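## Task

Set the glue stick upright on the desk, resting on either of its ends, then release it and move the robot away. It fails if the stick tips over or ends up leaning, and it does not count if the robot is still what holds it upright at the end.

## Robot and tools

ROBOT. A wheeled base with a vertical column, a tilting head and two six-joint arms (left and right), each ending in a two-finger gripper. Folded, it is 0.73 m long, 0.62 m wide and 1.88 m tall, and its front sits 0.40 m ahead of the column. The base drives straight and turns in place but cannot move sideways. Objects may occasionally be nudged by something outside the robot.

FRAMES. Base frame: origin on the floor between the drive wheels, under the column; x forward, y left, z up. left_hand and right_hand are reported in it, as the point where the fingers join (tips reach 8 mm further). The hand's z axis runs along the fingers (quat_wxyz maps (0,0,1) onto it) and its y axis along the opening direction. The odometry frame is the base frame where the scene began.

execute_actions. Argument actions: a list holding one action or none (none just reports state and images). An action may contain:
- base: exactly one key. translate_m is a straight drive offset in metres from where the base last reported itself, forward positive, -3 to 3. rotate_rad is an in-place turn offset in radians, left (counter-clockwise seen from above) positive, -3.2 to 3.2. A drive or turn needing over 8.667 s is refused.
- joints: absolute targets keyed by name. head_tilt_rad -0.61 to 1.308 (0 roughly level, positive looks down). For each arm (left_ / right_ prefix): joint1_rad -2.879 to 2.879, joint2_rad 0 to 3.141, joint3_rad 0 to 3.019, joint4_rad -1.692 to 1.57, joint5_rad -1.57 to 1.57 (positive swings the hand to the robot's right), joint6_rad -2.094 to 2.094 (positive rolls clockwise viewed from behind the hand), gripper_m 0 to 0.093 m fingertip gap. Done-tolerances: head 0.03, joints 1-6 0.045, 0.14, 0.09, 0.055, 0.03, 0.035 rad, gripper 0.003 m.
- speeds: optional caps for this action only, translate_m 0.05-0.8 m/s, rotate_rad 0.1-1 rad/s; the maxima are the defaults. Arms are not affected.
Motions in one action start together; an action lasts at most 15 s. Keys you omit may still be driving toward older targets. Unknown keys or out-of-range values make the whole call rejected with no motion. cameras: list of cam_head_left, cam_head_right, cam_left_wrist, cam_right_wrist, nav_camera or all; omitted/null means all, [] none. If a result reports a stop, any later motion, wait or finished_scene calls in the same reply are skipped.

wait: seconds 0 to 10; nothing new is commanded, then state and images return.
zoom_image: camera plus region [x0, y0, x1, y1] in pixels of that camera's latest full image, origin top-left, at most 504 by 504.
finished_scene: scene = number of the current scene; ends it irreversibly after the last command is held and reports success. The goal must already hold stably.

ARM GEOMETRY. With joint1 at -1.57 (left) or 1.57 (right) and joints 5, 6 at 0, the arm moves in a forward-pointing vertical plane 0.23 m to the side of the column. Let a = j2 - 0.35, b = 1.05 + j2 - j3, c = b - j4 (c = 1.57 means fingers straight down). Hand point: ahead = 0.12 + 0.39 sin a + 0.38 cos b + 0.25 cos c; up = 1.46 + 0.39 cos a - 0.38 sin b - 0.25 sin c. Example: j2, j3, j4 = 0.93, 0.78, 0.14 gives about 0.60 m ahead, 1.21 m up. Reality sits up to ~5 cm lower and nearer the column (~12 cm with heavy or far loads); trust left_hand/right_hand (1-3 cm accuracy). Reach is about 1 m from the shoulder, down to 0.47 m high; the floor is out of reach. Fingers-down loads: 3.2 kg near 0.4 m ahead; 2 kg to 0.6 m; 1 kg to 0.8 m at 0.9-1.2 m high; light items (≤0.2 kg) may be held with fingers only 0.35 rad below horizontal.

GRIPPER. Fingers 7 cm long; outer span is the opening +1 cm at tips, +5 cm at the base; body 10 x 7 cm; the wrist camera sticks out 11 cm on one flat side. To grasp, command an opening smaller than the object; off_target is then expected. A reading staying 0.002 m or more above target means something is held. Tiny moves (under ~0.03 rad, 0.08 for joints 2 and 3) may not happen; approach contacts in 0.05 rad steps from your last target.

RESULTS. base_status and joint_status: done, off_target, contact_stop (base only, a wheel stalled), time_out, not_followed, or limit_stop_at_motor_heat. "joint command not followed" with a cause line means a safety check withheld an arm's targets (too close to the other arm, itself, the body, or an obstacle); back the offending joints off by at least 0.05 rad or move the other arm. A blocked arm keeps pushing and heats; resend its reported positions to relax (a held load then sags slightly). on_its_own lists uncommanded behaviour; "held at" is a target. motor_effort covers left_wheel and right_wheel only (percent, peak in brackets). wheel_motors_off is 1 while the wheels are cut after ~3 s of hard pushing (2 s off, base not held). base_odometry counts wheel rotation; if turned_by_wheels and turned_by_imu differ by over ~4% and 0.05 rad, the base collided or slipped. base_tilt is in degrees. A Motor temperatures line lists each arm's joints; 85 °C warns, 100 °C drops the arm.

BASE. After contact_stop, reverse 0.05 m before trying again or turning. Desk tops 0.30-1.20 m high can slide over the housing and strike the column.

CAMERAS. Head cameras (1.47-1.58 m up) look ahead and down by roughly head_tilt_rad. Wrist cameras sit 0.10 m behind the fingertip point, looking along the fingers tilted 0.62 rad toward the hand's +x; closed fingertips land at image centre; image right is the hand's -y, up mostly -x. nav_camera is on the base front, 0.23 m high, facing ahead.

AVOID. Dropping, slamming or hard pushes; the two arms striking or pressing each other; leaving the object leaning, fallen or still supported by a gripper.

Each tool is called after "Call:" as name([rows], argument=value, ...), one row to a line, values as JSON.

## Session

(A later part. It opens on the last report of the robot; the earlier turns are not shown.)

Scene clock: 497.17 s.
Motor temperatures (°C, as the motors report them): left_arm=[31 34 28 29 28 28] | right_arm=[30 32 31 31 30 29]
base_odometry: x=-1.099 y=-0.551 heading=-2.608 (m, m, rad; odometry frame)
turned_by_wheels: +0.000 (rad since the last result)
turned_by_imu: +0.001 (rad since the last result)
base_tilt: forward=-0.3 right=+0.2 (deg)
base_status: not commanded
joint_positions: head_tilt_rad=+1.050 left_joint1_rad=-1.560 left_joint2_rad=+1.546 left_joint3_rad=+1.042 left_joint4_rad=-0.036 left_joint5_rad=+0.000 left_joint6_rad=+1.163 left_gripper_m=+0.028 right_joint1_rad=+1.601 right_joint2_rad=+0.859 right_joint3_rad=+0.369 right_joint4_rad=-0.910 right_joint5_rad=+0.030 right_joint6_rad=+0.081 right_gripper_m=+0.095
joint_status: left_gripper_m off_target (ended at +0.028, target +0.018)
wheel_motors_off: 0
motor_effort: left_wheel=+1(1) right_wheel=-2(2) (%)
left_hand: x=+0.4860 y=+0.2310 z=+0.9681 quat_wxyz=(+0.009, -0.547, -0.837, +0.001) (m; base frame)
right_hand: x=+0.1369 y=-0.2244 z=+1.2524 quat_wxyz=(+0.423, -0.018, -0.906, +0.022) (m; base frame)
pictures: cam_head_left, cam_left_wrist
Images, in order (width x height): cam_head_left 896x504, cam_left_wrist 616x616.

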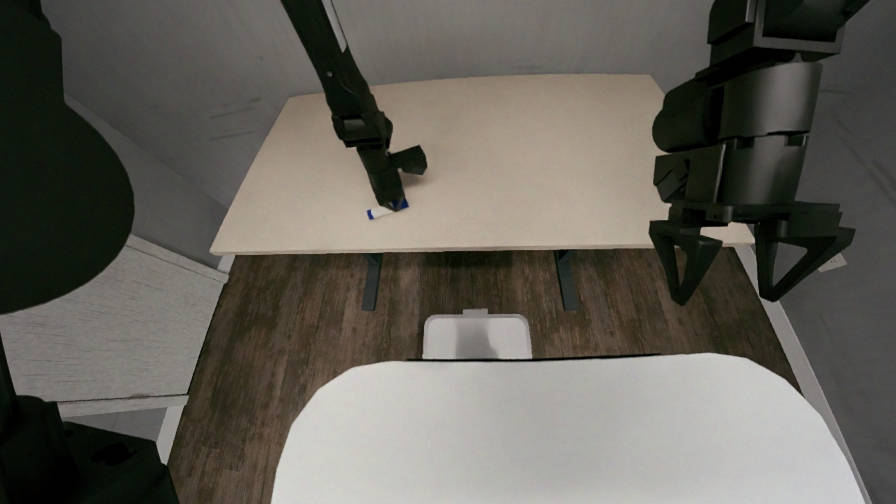

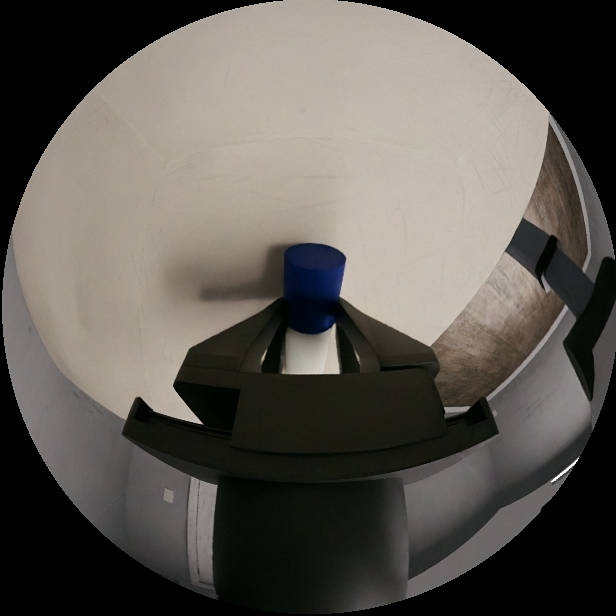

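Call:
execute_actions([
  {"joints": {"left_joint2_rad": 1.34}},
], cameras=["cam_head_left", "cam_left_wrist"])

Scene clock: 595.77 s.
Motor temperatures (°C, as the motors report them): left_arm=[31 35 28 29 28 28] | right_arm=[30 32 31 31 30 29]
base_odometry: x=-1.099 y=-0.551 heading=-2.608 (m, m, rad; odometry frame)
turned_by_wheels: +0.000 (rad since the last result)
turned_by_imu: +0.001 (rad since the last result)
base_tilt: forward=-0.3 right=+0.1 (deg)
base_status: not commanded
joint_positions: head_tilt_rad=+1.050 left_joint1_rad=-1.560 left_joint2_rad=+1.321 left_joint3_rad=+1.043 left_joint4_rad=-0.033 left_joint5_rad=+0.000 left_joint6_rad=+1.163 left_gripper_m=+0.028 right_joint1_rad=+1.601 right_joint2_rad=+0.859 right_joint3_rad=+0.369 right_joint4_rad=-0.910 right_joint5_rad=+0.030 right_joint6_rad=+0.081 right_gripper_m=+0.095
joint_status: all done
wheel_motors_off: 0
motor_effort: left_wheel=+2(2) right_wheel=-3(3) (%)
left_hand: x=+0.5870 y=+0.2307 z=+1.0613 quat_wxyz=(-0.086, -0.544, -0.832, -0.062) (m; base frame)
right_hand: x=+0.1369 y=-0.2244 z=+1.2524 quat_wxyz=(+0.423, -0.018, -0.906, +0.022) (m; base frame)
pictures: cam_head_left, cam_left_wrist
Images, in order (width x height): cam_head_left 896x504, cam_left_wrist 616x616.

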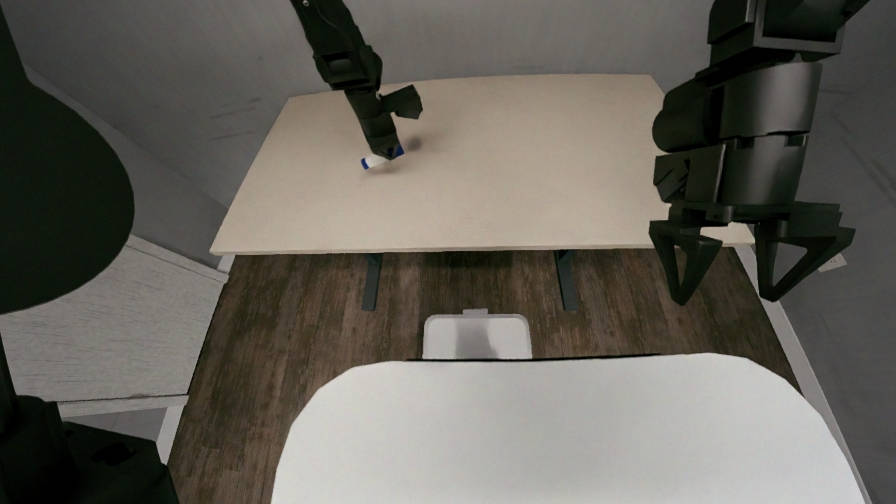

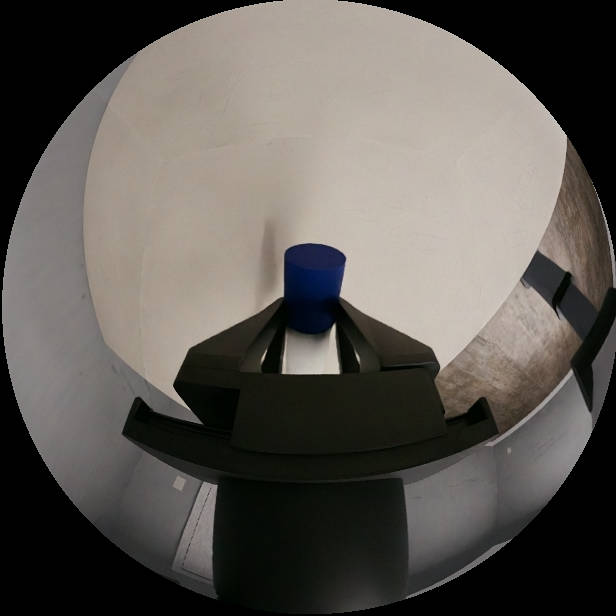

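Call:
execute_actions([
  {"joints": {"left_joint3_rad": 1.55, "left_joint4_rad": 1.44, "left_joint6_rad": 0.0, "head_tilt_rad": 0.8}},
], cameras=["cam_head_left", "cam_left_wrist"])

Scene clock: 603.03 s.
Motor temperatures (°C, as the motors report them): left_arm=[31 35 28 29 28 28] | right_arm=[30 32 31 31 30 29]
base_odometry: x=-1.099 y=-0.551 heading=-2.608 (m, m, rad; odometry frame)
turned_by_wheels: +0.000 (rad since the last result)
turned_by_imu: +0.001 (rad since the last result)
base_tilt: forward=-0.4 right=+0.1 (deg)
base_status: not commanded
joint_positions: head_tilt_rad=+0.816 left_joint1_rad=-1.560 left_joint2_rad=+1.342 left_joint3_rad=+1.532 left_joint4_rad=+1.423 left_joint5_rad=+0.000 left_joint6_rad=+0.008 left_gripper_m=+0.028 right_joint1_rad=+1.601 right_joint2_rad=+0.859 right_joint3_rad=+0.369 right_joint4_rad=-0.910 right_joint5_rad=+0.030 right_joint6_rad=+0.081 right_gripper_m=+0.095
joint_status: all done
wheel_motors_off: 0
motor_effort: left_wheel=+3(0) right_wheel=-3(3) (%)
left_hand: x=+0.9046 y=+0.2283 z=+1.5083 quat_wxyz=(-0.876, -0.005, -0.482, -0.008) (m; base frame)
right_hand: x=+0.1369 y=-0.2244 z=+1.2524 quat_wxyz=(+0.423, -0.018, -0.906, +0.022) (m; base frame)
pictures: cam_head_left, cam_left_wrist
Images, in order (width x height): cam_head_left 896x504, cam_left_wrist 616x616.

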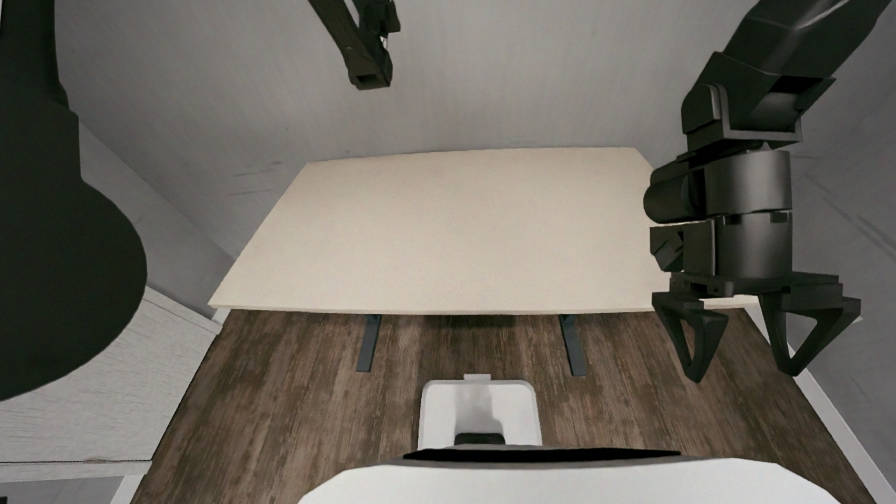

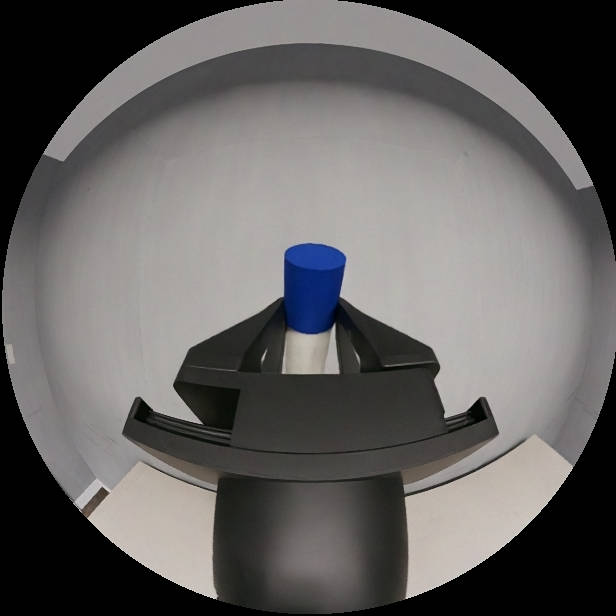

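Call:
execute_actions([
  {"joints": {"left_joint2_rad": 1.99, "left_joint3_rad": 1.62, "head_tilt_rad": 0.75}},
], cameras=["cam_head_left", "cam_head_right", "cam_left_wrist"])

Scene clock: 629.30 s.
Motor temperatures (°C, as the motors report them): left_arm=[31 37 30 29 28 28] | right_arm=[30 32 31 31 30 29]
base_odometry: x=-1.099 y=-0.551 heading=-2.608 (m, m, rad; odometry frame)
turned_by_wheels: +0.000 (rad since the last result)
turned_by_imu: +0.001 (rad since the last result)
base_tilt: forward=-0.3 right=+0.2 (deg)
base_status: not commanded
joint_positions: head_tilt_rad=+0.766 left_joint1_rad=-1.560 left_joint2_rad=+2.016 left_joint3_rad=+1.607 left_joint4_rad=+1.447 left_joint5_rad=-0.002 left_joint6_rad=+0.008 left_gripper_m=+0.028 right_joint1_rad=+1.601 right_joint2_rad=+0.858 right_joint3_rad=+0.368 right_joint4_rad=-0.910 right_joint5_rad=+0.030 right_joint6_rad=+0.081 right_gripper_m=+0.095
joint_status: all done
wheel_motors_off: 0
motor_effort: left_wheel=+3(16) right_wheel=-4(6) (%)
left_hand: x=+0.7963 y=+0.2326 z=+1.0362 quat_wxyz=(-0.704, -0.004, -0.710, -0.009) (m; base frame)
right_hand: x=+0.1363 y=-0.2244 z=+1.2527 quat_wxyz=(+0.424, -0.018, -0.905, +0.022) (m; base frame)
pictures: cam_head_left, cam_head_right, cam_left_wrist
Images, in order (width x height): cam_head_left 896x504, cam_head_right 896x504, cam_left_wrist 616x616.

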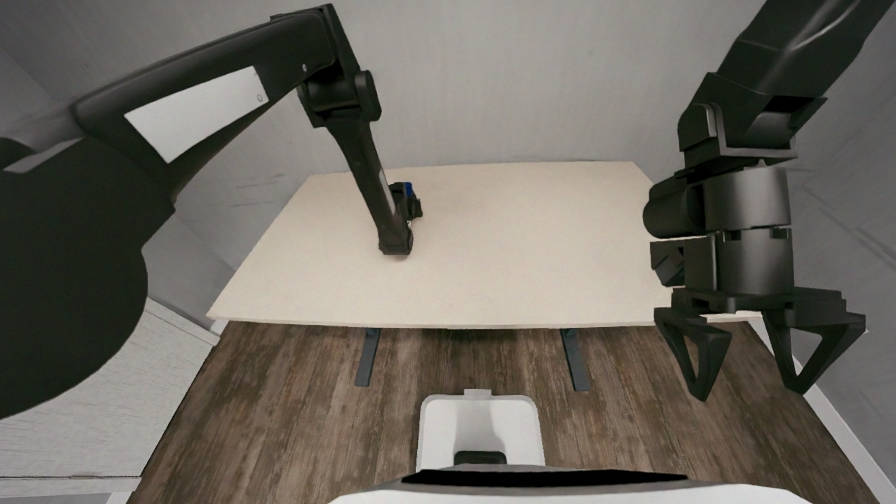

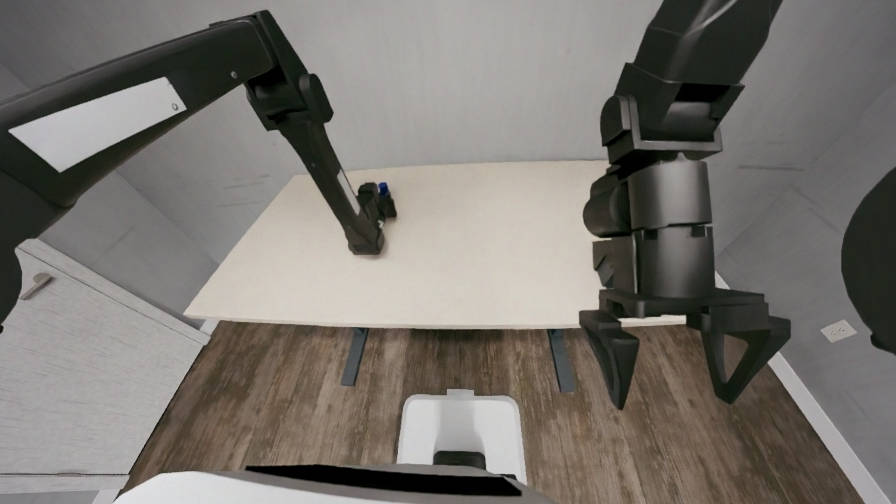

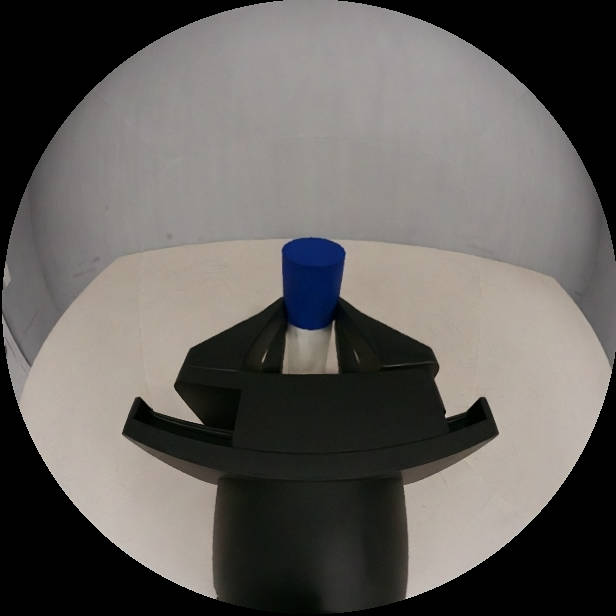

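Call:
zoom_image(camera="cam_head_right", region=[320, 150, 440, 270])

Call:
zoom_image(camera="cam_left_wrist", region=[210, 200, 410, 400])

Region (320, 150, 440, 270) of cam_head_right's 896x504 image, scaled by 4.200, with more detail than that image has.

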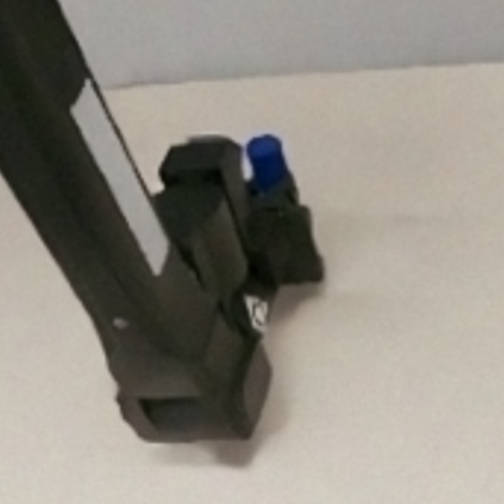

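Region (210, 200, 410, 400) of cam_left_wrist's 616x616 image, scaled by 2.520, with more detail than that image has.

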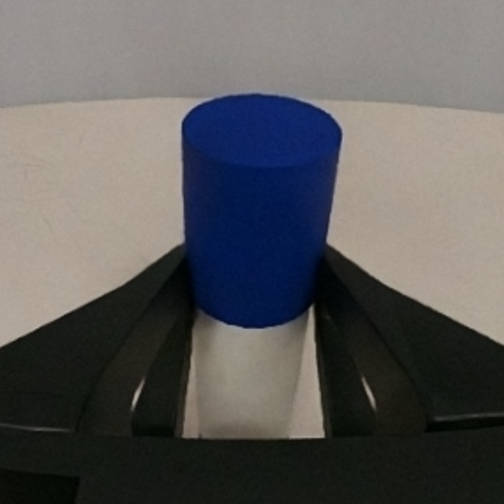

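Call:
execute_actions([
  {"joints": {"left_joint2_rad": 2.03, "left_joint3_rad": 1.67}},
], cameras=["cam_head_left", "cam_head_right", "cam_left_wrist"])

Scene clock: 691.30 s.
Motor temperatures (°C, as the motors report them): left_arm=[31 39 29 29 28 28] | right_arm=[30 32 31 31 30 29]
base_odometry: x=-1.099 y=-0.551 heading=-2.608 (m, m, rad; odometry frame)
turned_by_wheels: +0.000 (rad since the last result)
turned_by_imu: +0.001 (rad since the last result)
base_tilt: forward=-0.2 right=+0.2 (deg)
base_status: not commanded
joint_positions: head_tilt_rad=+0.766 left_joint1_rad=-1.560 left_joint2_rad=+2.021 left_joint3_rad=+1.657 left_joint4_rad=+1.447 left_joint5_rad=-0.002 left_joint6_rad=+0.008 left_gripper_m=+0.028 right_joint1_rad=+1.601 right_joint2_rad=+0.858 right_joint3_rad=+0.368 right_joint4_rad=-0.910 right_joint5_rad=+0.030 right_joint6_rad=+0.081 right_gripper_m=+0.095
joint_status: all done
wheel_motors_off: 0
motor_effort: left_wheel=+2(1) right_wheel=-4(4) (%)
left_hand: x=+0.8133 y=+0.2326 z=+1.0480 quat_wxyz=(-0.720, -0.004, -0.694, -0.009) (m; base frame)
right_hand: x=+0.1363 y=-0.2244 z=+1.2527 quat_wxyz=(+0.424, -0.018, -0.905, +0.022) (m; base frame)
pictures: cam_head_left, cam_head_right, cam_left_wrist
Images, in order (width x height): cam_head_left 896x504, cam_head_right 896x504, cam_left_wrist 616x616.

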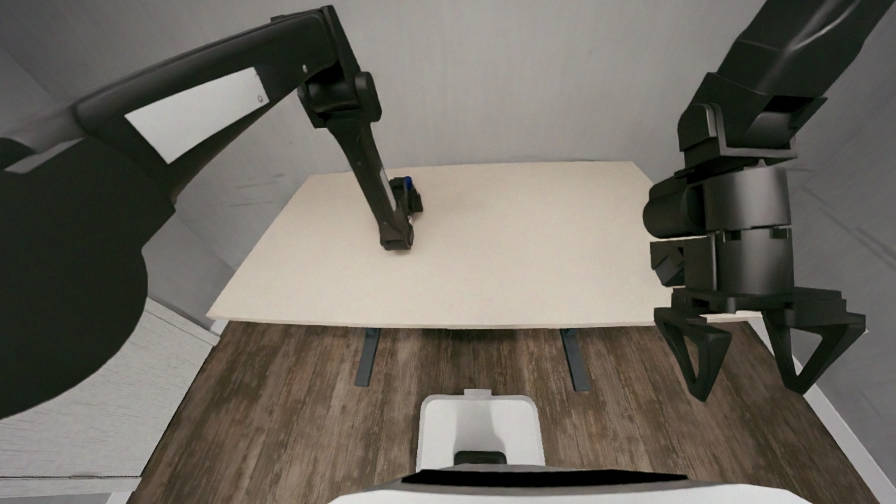

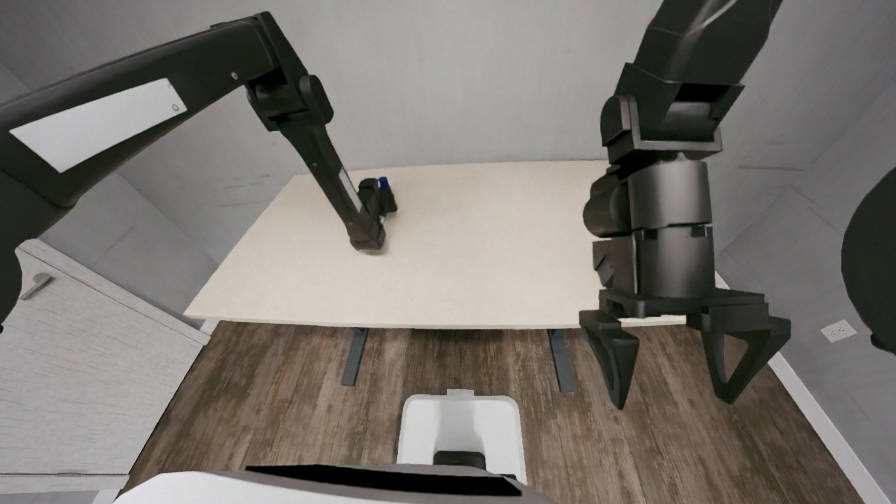

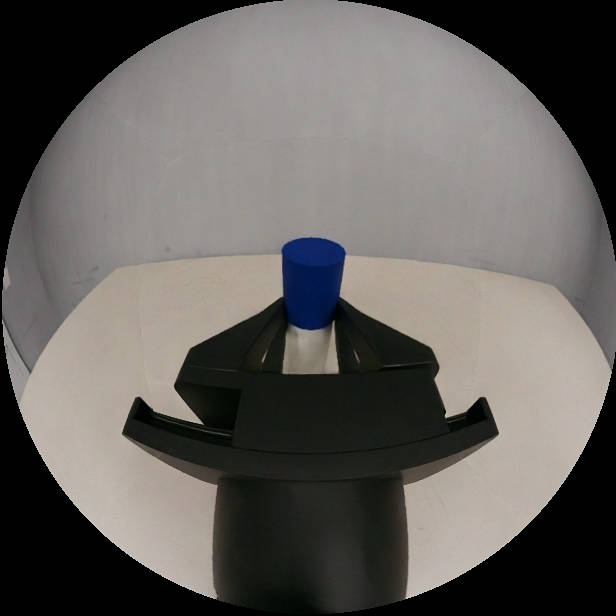

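Call:
zoom_image(camera="cam_head_right", region=[330, 165, 430, 265])

Call:
zoom_image(camera="cam_head_left", region=[350, 165, 450, 265])

Region (330, 165, 430, 265) of cam_head_right's 896x504 image, scaled by 5.040, with more detail than that image has.

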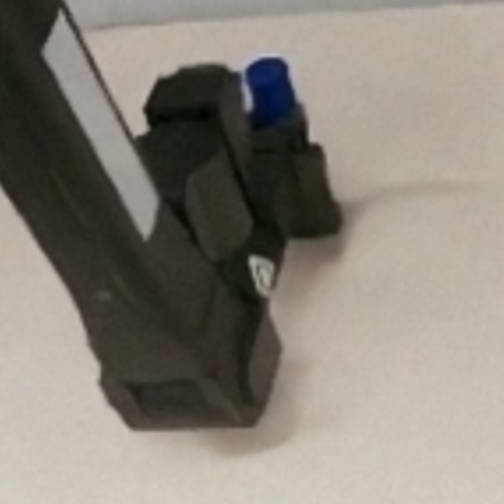

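Region (350, 165, 450, 265) of cam_head_left's 896x504 image, scaled by 5.040, with more detail than that image has.

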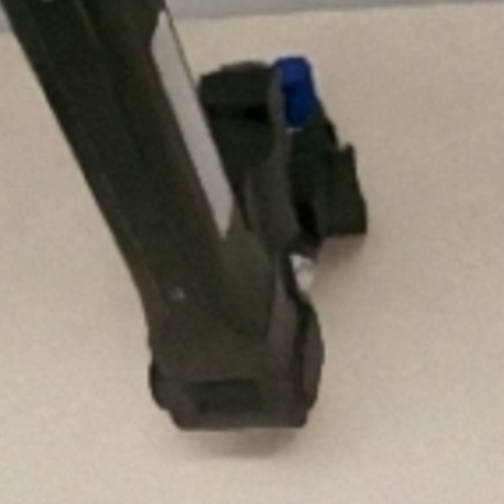

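Call:
execute_actions([
  {"joints": {"left_joint4_rad": 1.39}},
], cameras=["cam_head_left", "cam_head_right", "cam_left_wrist"])

Scene clock: 757.13 s.
Motor temperatures (°C, as the motors report them): left_arm=[31 39 29 29 28 28] | right_arm=[30 32 31 31 30 29]
base_odometry: x=-1.099 y=-0.551 heading=-2.608 (m, m, rad; odometry frame)
turned_by_wheels: +0.000 (rad since the last result)
turned_by_imu: +0.001 (rad since the last result)
base_tilt: forward=-0.4 right=+0.2 (deg)
base_status: not commanded
joint_positions: head_tilt_rad=+0.766 left_joint1_rad=-1.560 left_joint2_rad=+2.021 left_joint3_rad=+1.657 left_joint4_rad=+1.394 left_joint5_rad=-0.002 left_joint6_rad=+0.008 left_gripper_m=+0.028 right_joint1_rad=+1.601 right_joint2_rad=+0.858 right_joint3_rad=+0.368 right_joint4_rad=-0.910 right_joint5_rad=+0.030 right_joint6_rad=+0.081 right_gripper_m=+0.095
joint_status: all done
wheel_motors_off: 0
motor_effort: left_wheel=+3(2) right_wheel=-4(4) (%)
left_hand: x=+0.8135 y=+0.2327 z=+1.0351 quat_wxyz=(-0.701, -0.004, -0.713, -0.009) (m; base frame)
right_hand: x=+0.1363 y=-0.2244 z=+1.2527 quat_wxyz=(+0.424, -0.018, -0.905, +0.022) (m; base frame)
pictures: cam_head_left, cam_head_right, cam_left_wrist
Images, in order (width x height): cam_head_left 896x504, cam_head_right 896x504, cam_left_wrist 616x616.

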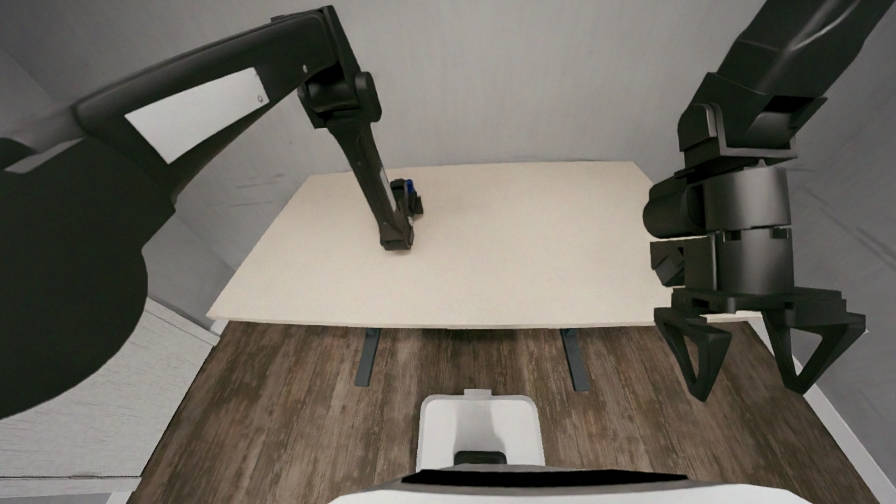

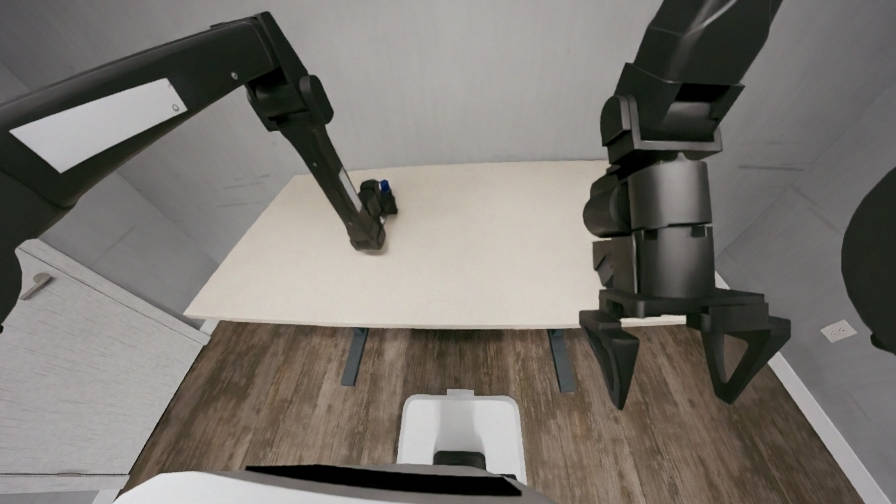

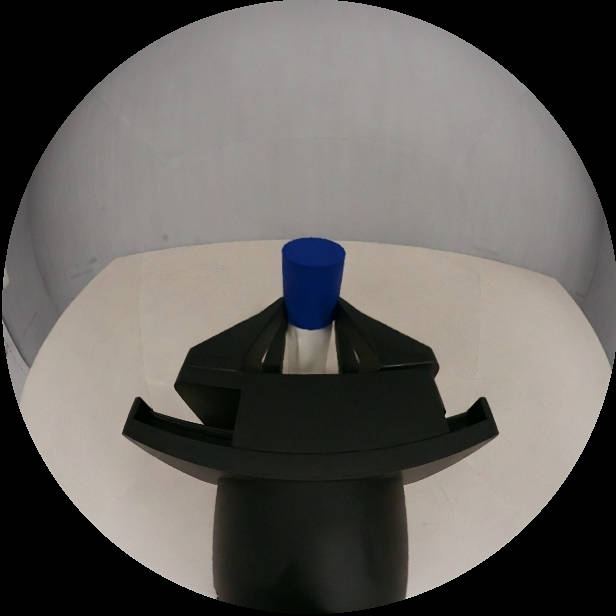

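Call:
execute_actions([
  {"joints": {"left_joint4_rad": 1.34}},
], cameras=["cam_head_right", "cam_left_wrist"])

Scene clock: 773.87 s.
Motor temperatures (°C, as the motors report them): left_arm=[31 39 29 29 28 28] | right_arm=[30 32 31 31 30 29]
base_odometry: x=-1.099 y=-0.551 heading=-2.608 (m, m, rad; odometry frame)
turned_by_wheels: +0.000 (rad since the last result)
turned_by_imu: +0.001 (rad since the last result)
base_tilt: forward=-0.1 right=+0.1 (deg)
base_status: not commanded
joint_positions: head_tilt_rad=+0.766 left_joint1_rad=-1.560 left_joint2_rad=+2.020 left_joint3_rad=+1.662 left_joint4_rad=+1.363 left_joint5_rad=-0.002 left_joint6_rad=+0.007 left_gripper_m=+0.028 right_joint1_rad=+1.601 right_joint2_rad=+0.858 right_joint3_rad=+0.368 right_joint4_rad=-0.910 right_joint5_rad=+0.030 right_joint6_rad=+0.081 right_gripper_m=+0.095
joint_status: all done
wheel_motors_off: 0
motor_effort: left_wheel=+1(5) right_wheel=-4(4) (%)
left_hand: x=+0.8153 y=+0.2327 z=+1.0293 quat_wxyz=(-0.692, -0.003, -0.722, -0.008) (m; base frame)
right_hand: x=+0.1363 y=-0.2244 z=+1.2527 quat_wxyz=(+0.424, -0.018, -0.905, +0.022) (m; base frame)
pictures: cam_head_right, cam_left_wrist
Images, in order (width x height): cam_head_right 896x504, cam_left_wrist 616x616.

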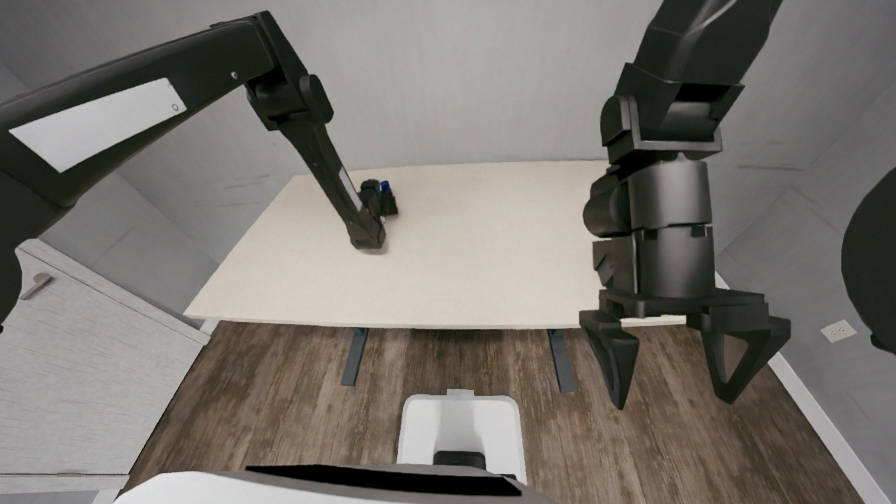

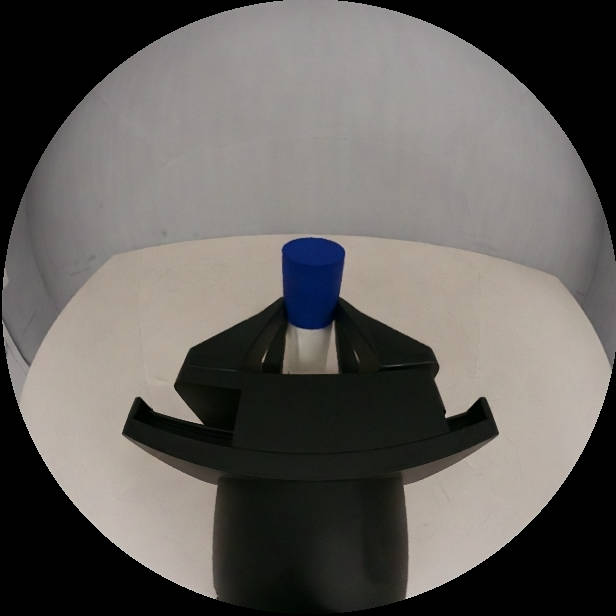

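Call:
execute_actions([
  {"joints": {"left_joint4_rad": 1.365, "left_gripper_m": 0.093}},
], cameras=["cam_head_left", "cam_head_right", "cam_left_wrist"])

Scene clock: 784.50 s.
Motor temperatures (°C, as the motors report them): left_arm=[31 39 29 29 28 28] | right_arm=[30 32 31 31 30 29]
base_odometry: x=-1.099 y=-0.551 heading=-2.608 (m, m, rad; odometry frame)
turned_by_wheels: +0.000 (rad since the last result)
turned_by_imu: +0.001 (rad since the last result)
base_tilt: forward=-0.3 right=+0.1 (deg)
base_status: not commanded
joint_positions: head_tilt_rad=+0.766 left_joint1_rad=-1.560 left_joint2_rad=+2.020 left_joint3_rad=+1.662 left_joint4_rad=+1.364 left_joint5_rad=-0.002 left_joint6_rad=+0.007 left_gripper_m=+0.093 right_joint1_rad=+1.601 right_joint2_rad=+0.858 right_joint3_rad=+0.368 right_joint4_rad=-0.910 right_joint5_rad=+0.030 right_joint6_rad=+0.081 right_gripper_m=+0.095
joint_status: all done
wheel_motors_off: 0
motor_effort: left_wheel=+3(2) right_wheel=-4(4) (%)
left_hand: x=+0.8153 y=+0.2327 z=+1.0295 quat_wxyz=(-0.692, -0.003, -0.722, -0.008) (m; base frame)
right_hand: x=+0.1363 y=-0.2244 z=+1.2527 quat_wxyz=(+0.424, -0.018, -0.905, +0.022) (m; base frame)
pictures: cam_head_left, cam_head_right, cam_left_wrist
Images, in order (width x height): cam_head_left 896x504, cam_head_right 896x504, cam_left_wrist 616x616.

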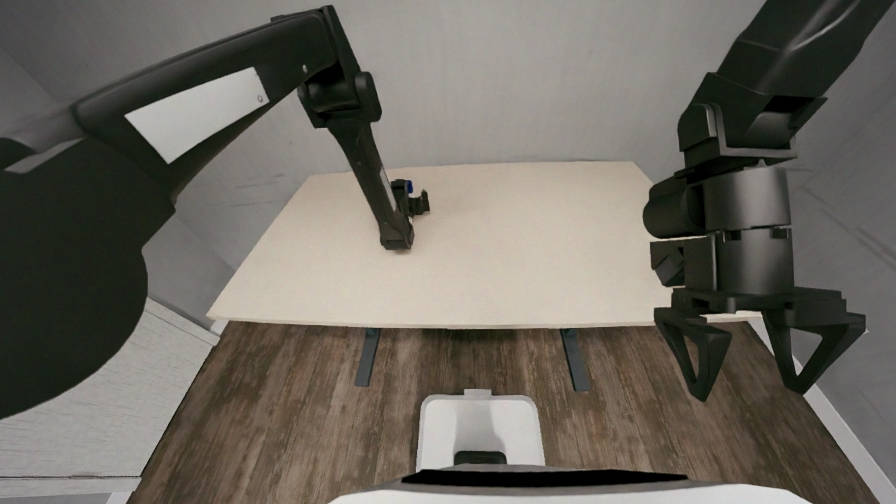

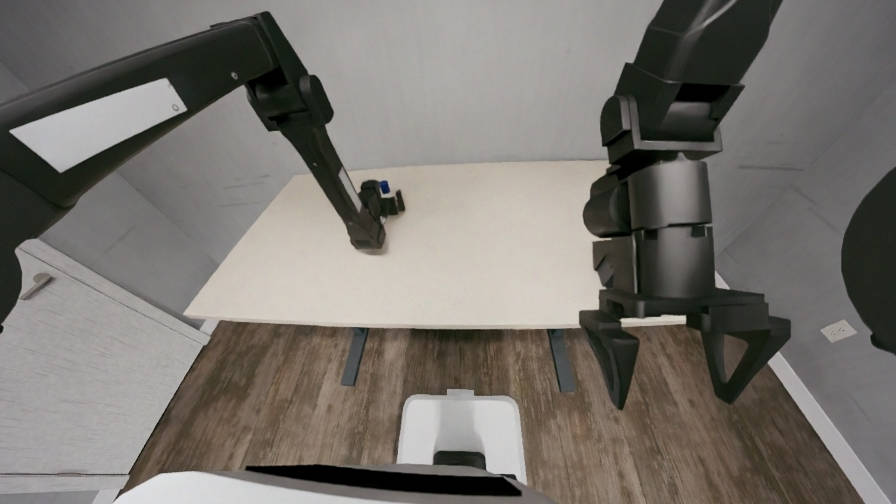

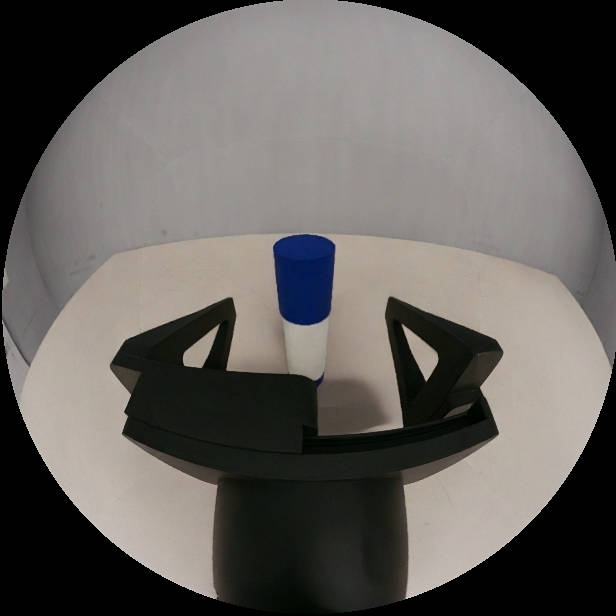

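Call:
execute_actions([
  {"base": {"translate_m": -0.3}},
], cameras=["cam_head_left", "cam_head_right", "cam_left_wrist"])

Scene clock: 800.37 s.
Motor temperatures (°C, as the motors report them): left_arm=[31 39 29 29 28 28] | right_arm=[30 32 31 31 30 29]
base_odometry: x=-0.841 y=-0.398 heading=-2.609 (m, m, rad; odometry frame)
turned_by_wheels: -0.002 (rad since the last result)
turned_by_imu: -0.001 (rad since the last result)
base_tilt: forward=-0.3 right=+0.0 (deg)
base_status: done
joint_positions: head_tilt_rad=+0.766 left_joint1_rad=-1.561 left_joint2_rad=+2.021 left_joint3_rad=+1.662 left_joint4_rad=+1.364 left_joint5_rad=-0.002 left_joint6_rad=+0.007 left_gripper_m=+0.093 right_joint1_rad=+1.601 right_joint2_rad=+0.858 right_joint3_rad=+0.364 right_joint4_rad=-0.910 right_joint5_rad=+0.030 right_joint6_rad=+0.081 right_gripper_m=+0.095
joint_status: not commanded
wheel_motors_off: 0
motor_effort: left_wheel=-1(50) right_wheel=+0(68) (%)
left_hand: x=+0.8151 y=+0.2322 z=+1.0291 quat_wxyz=(-0.692, -0.003, -0.722, -0.008) (m; base frame)
right_hand: x=+0.1342 y=-0.2245 z=+1.2534 quat_wxyz=(+0.425, -0.018, -0.905, +0.022) (m; base frame)
pictures: cam_head_left, cam_head_right, cam_left_wrist
Images, in order (width x height): cam_head_left 896x504, cam_head_right 896x504, cam_left_wrist 616x616.

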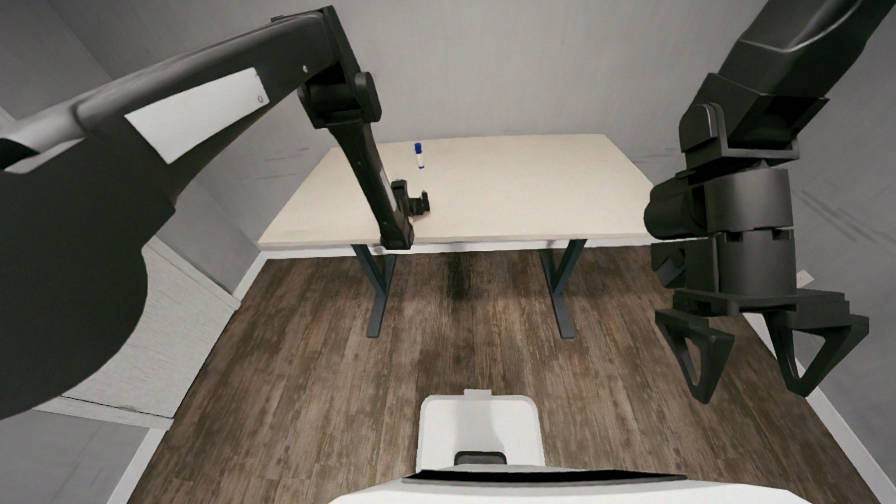

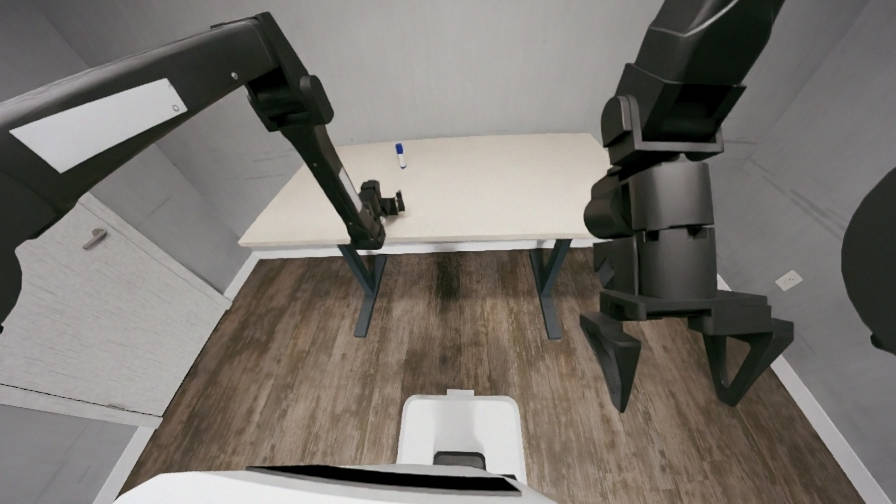

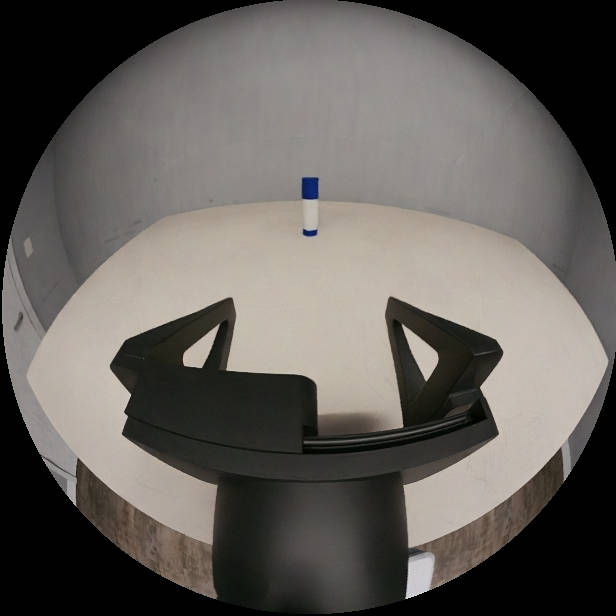

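Call:
zoom_image(camera="cam_left_wrist", region=[250, 150, 370, 270])

Region (250, 150, 370, 270) of cam_left_wrist's 616x616 image, scaled by 4.200, with more detail than that image has.

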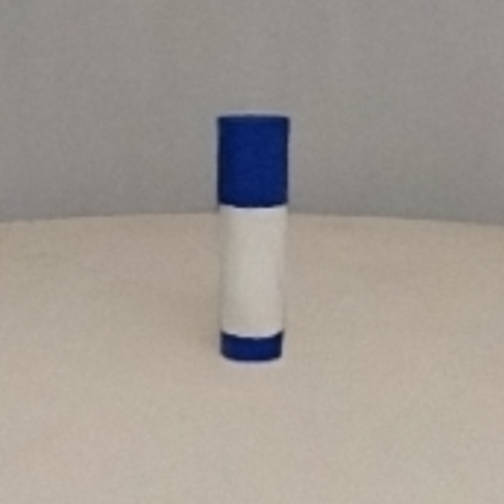

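Call:
finished_scene(scene=1)

The scene is finished: the task was done.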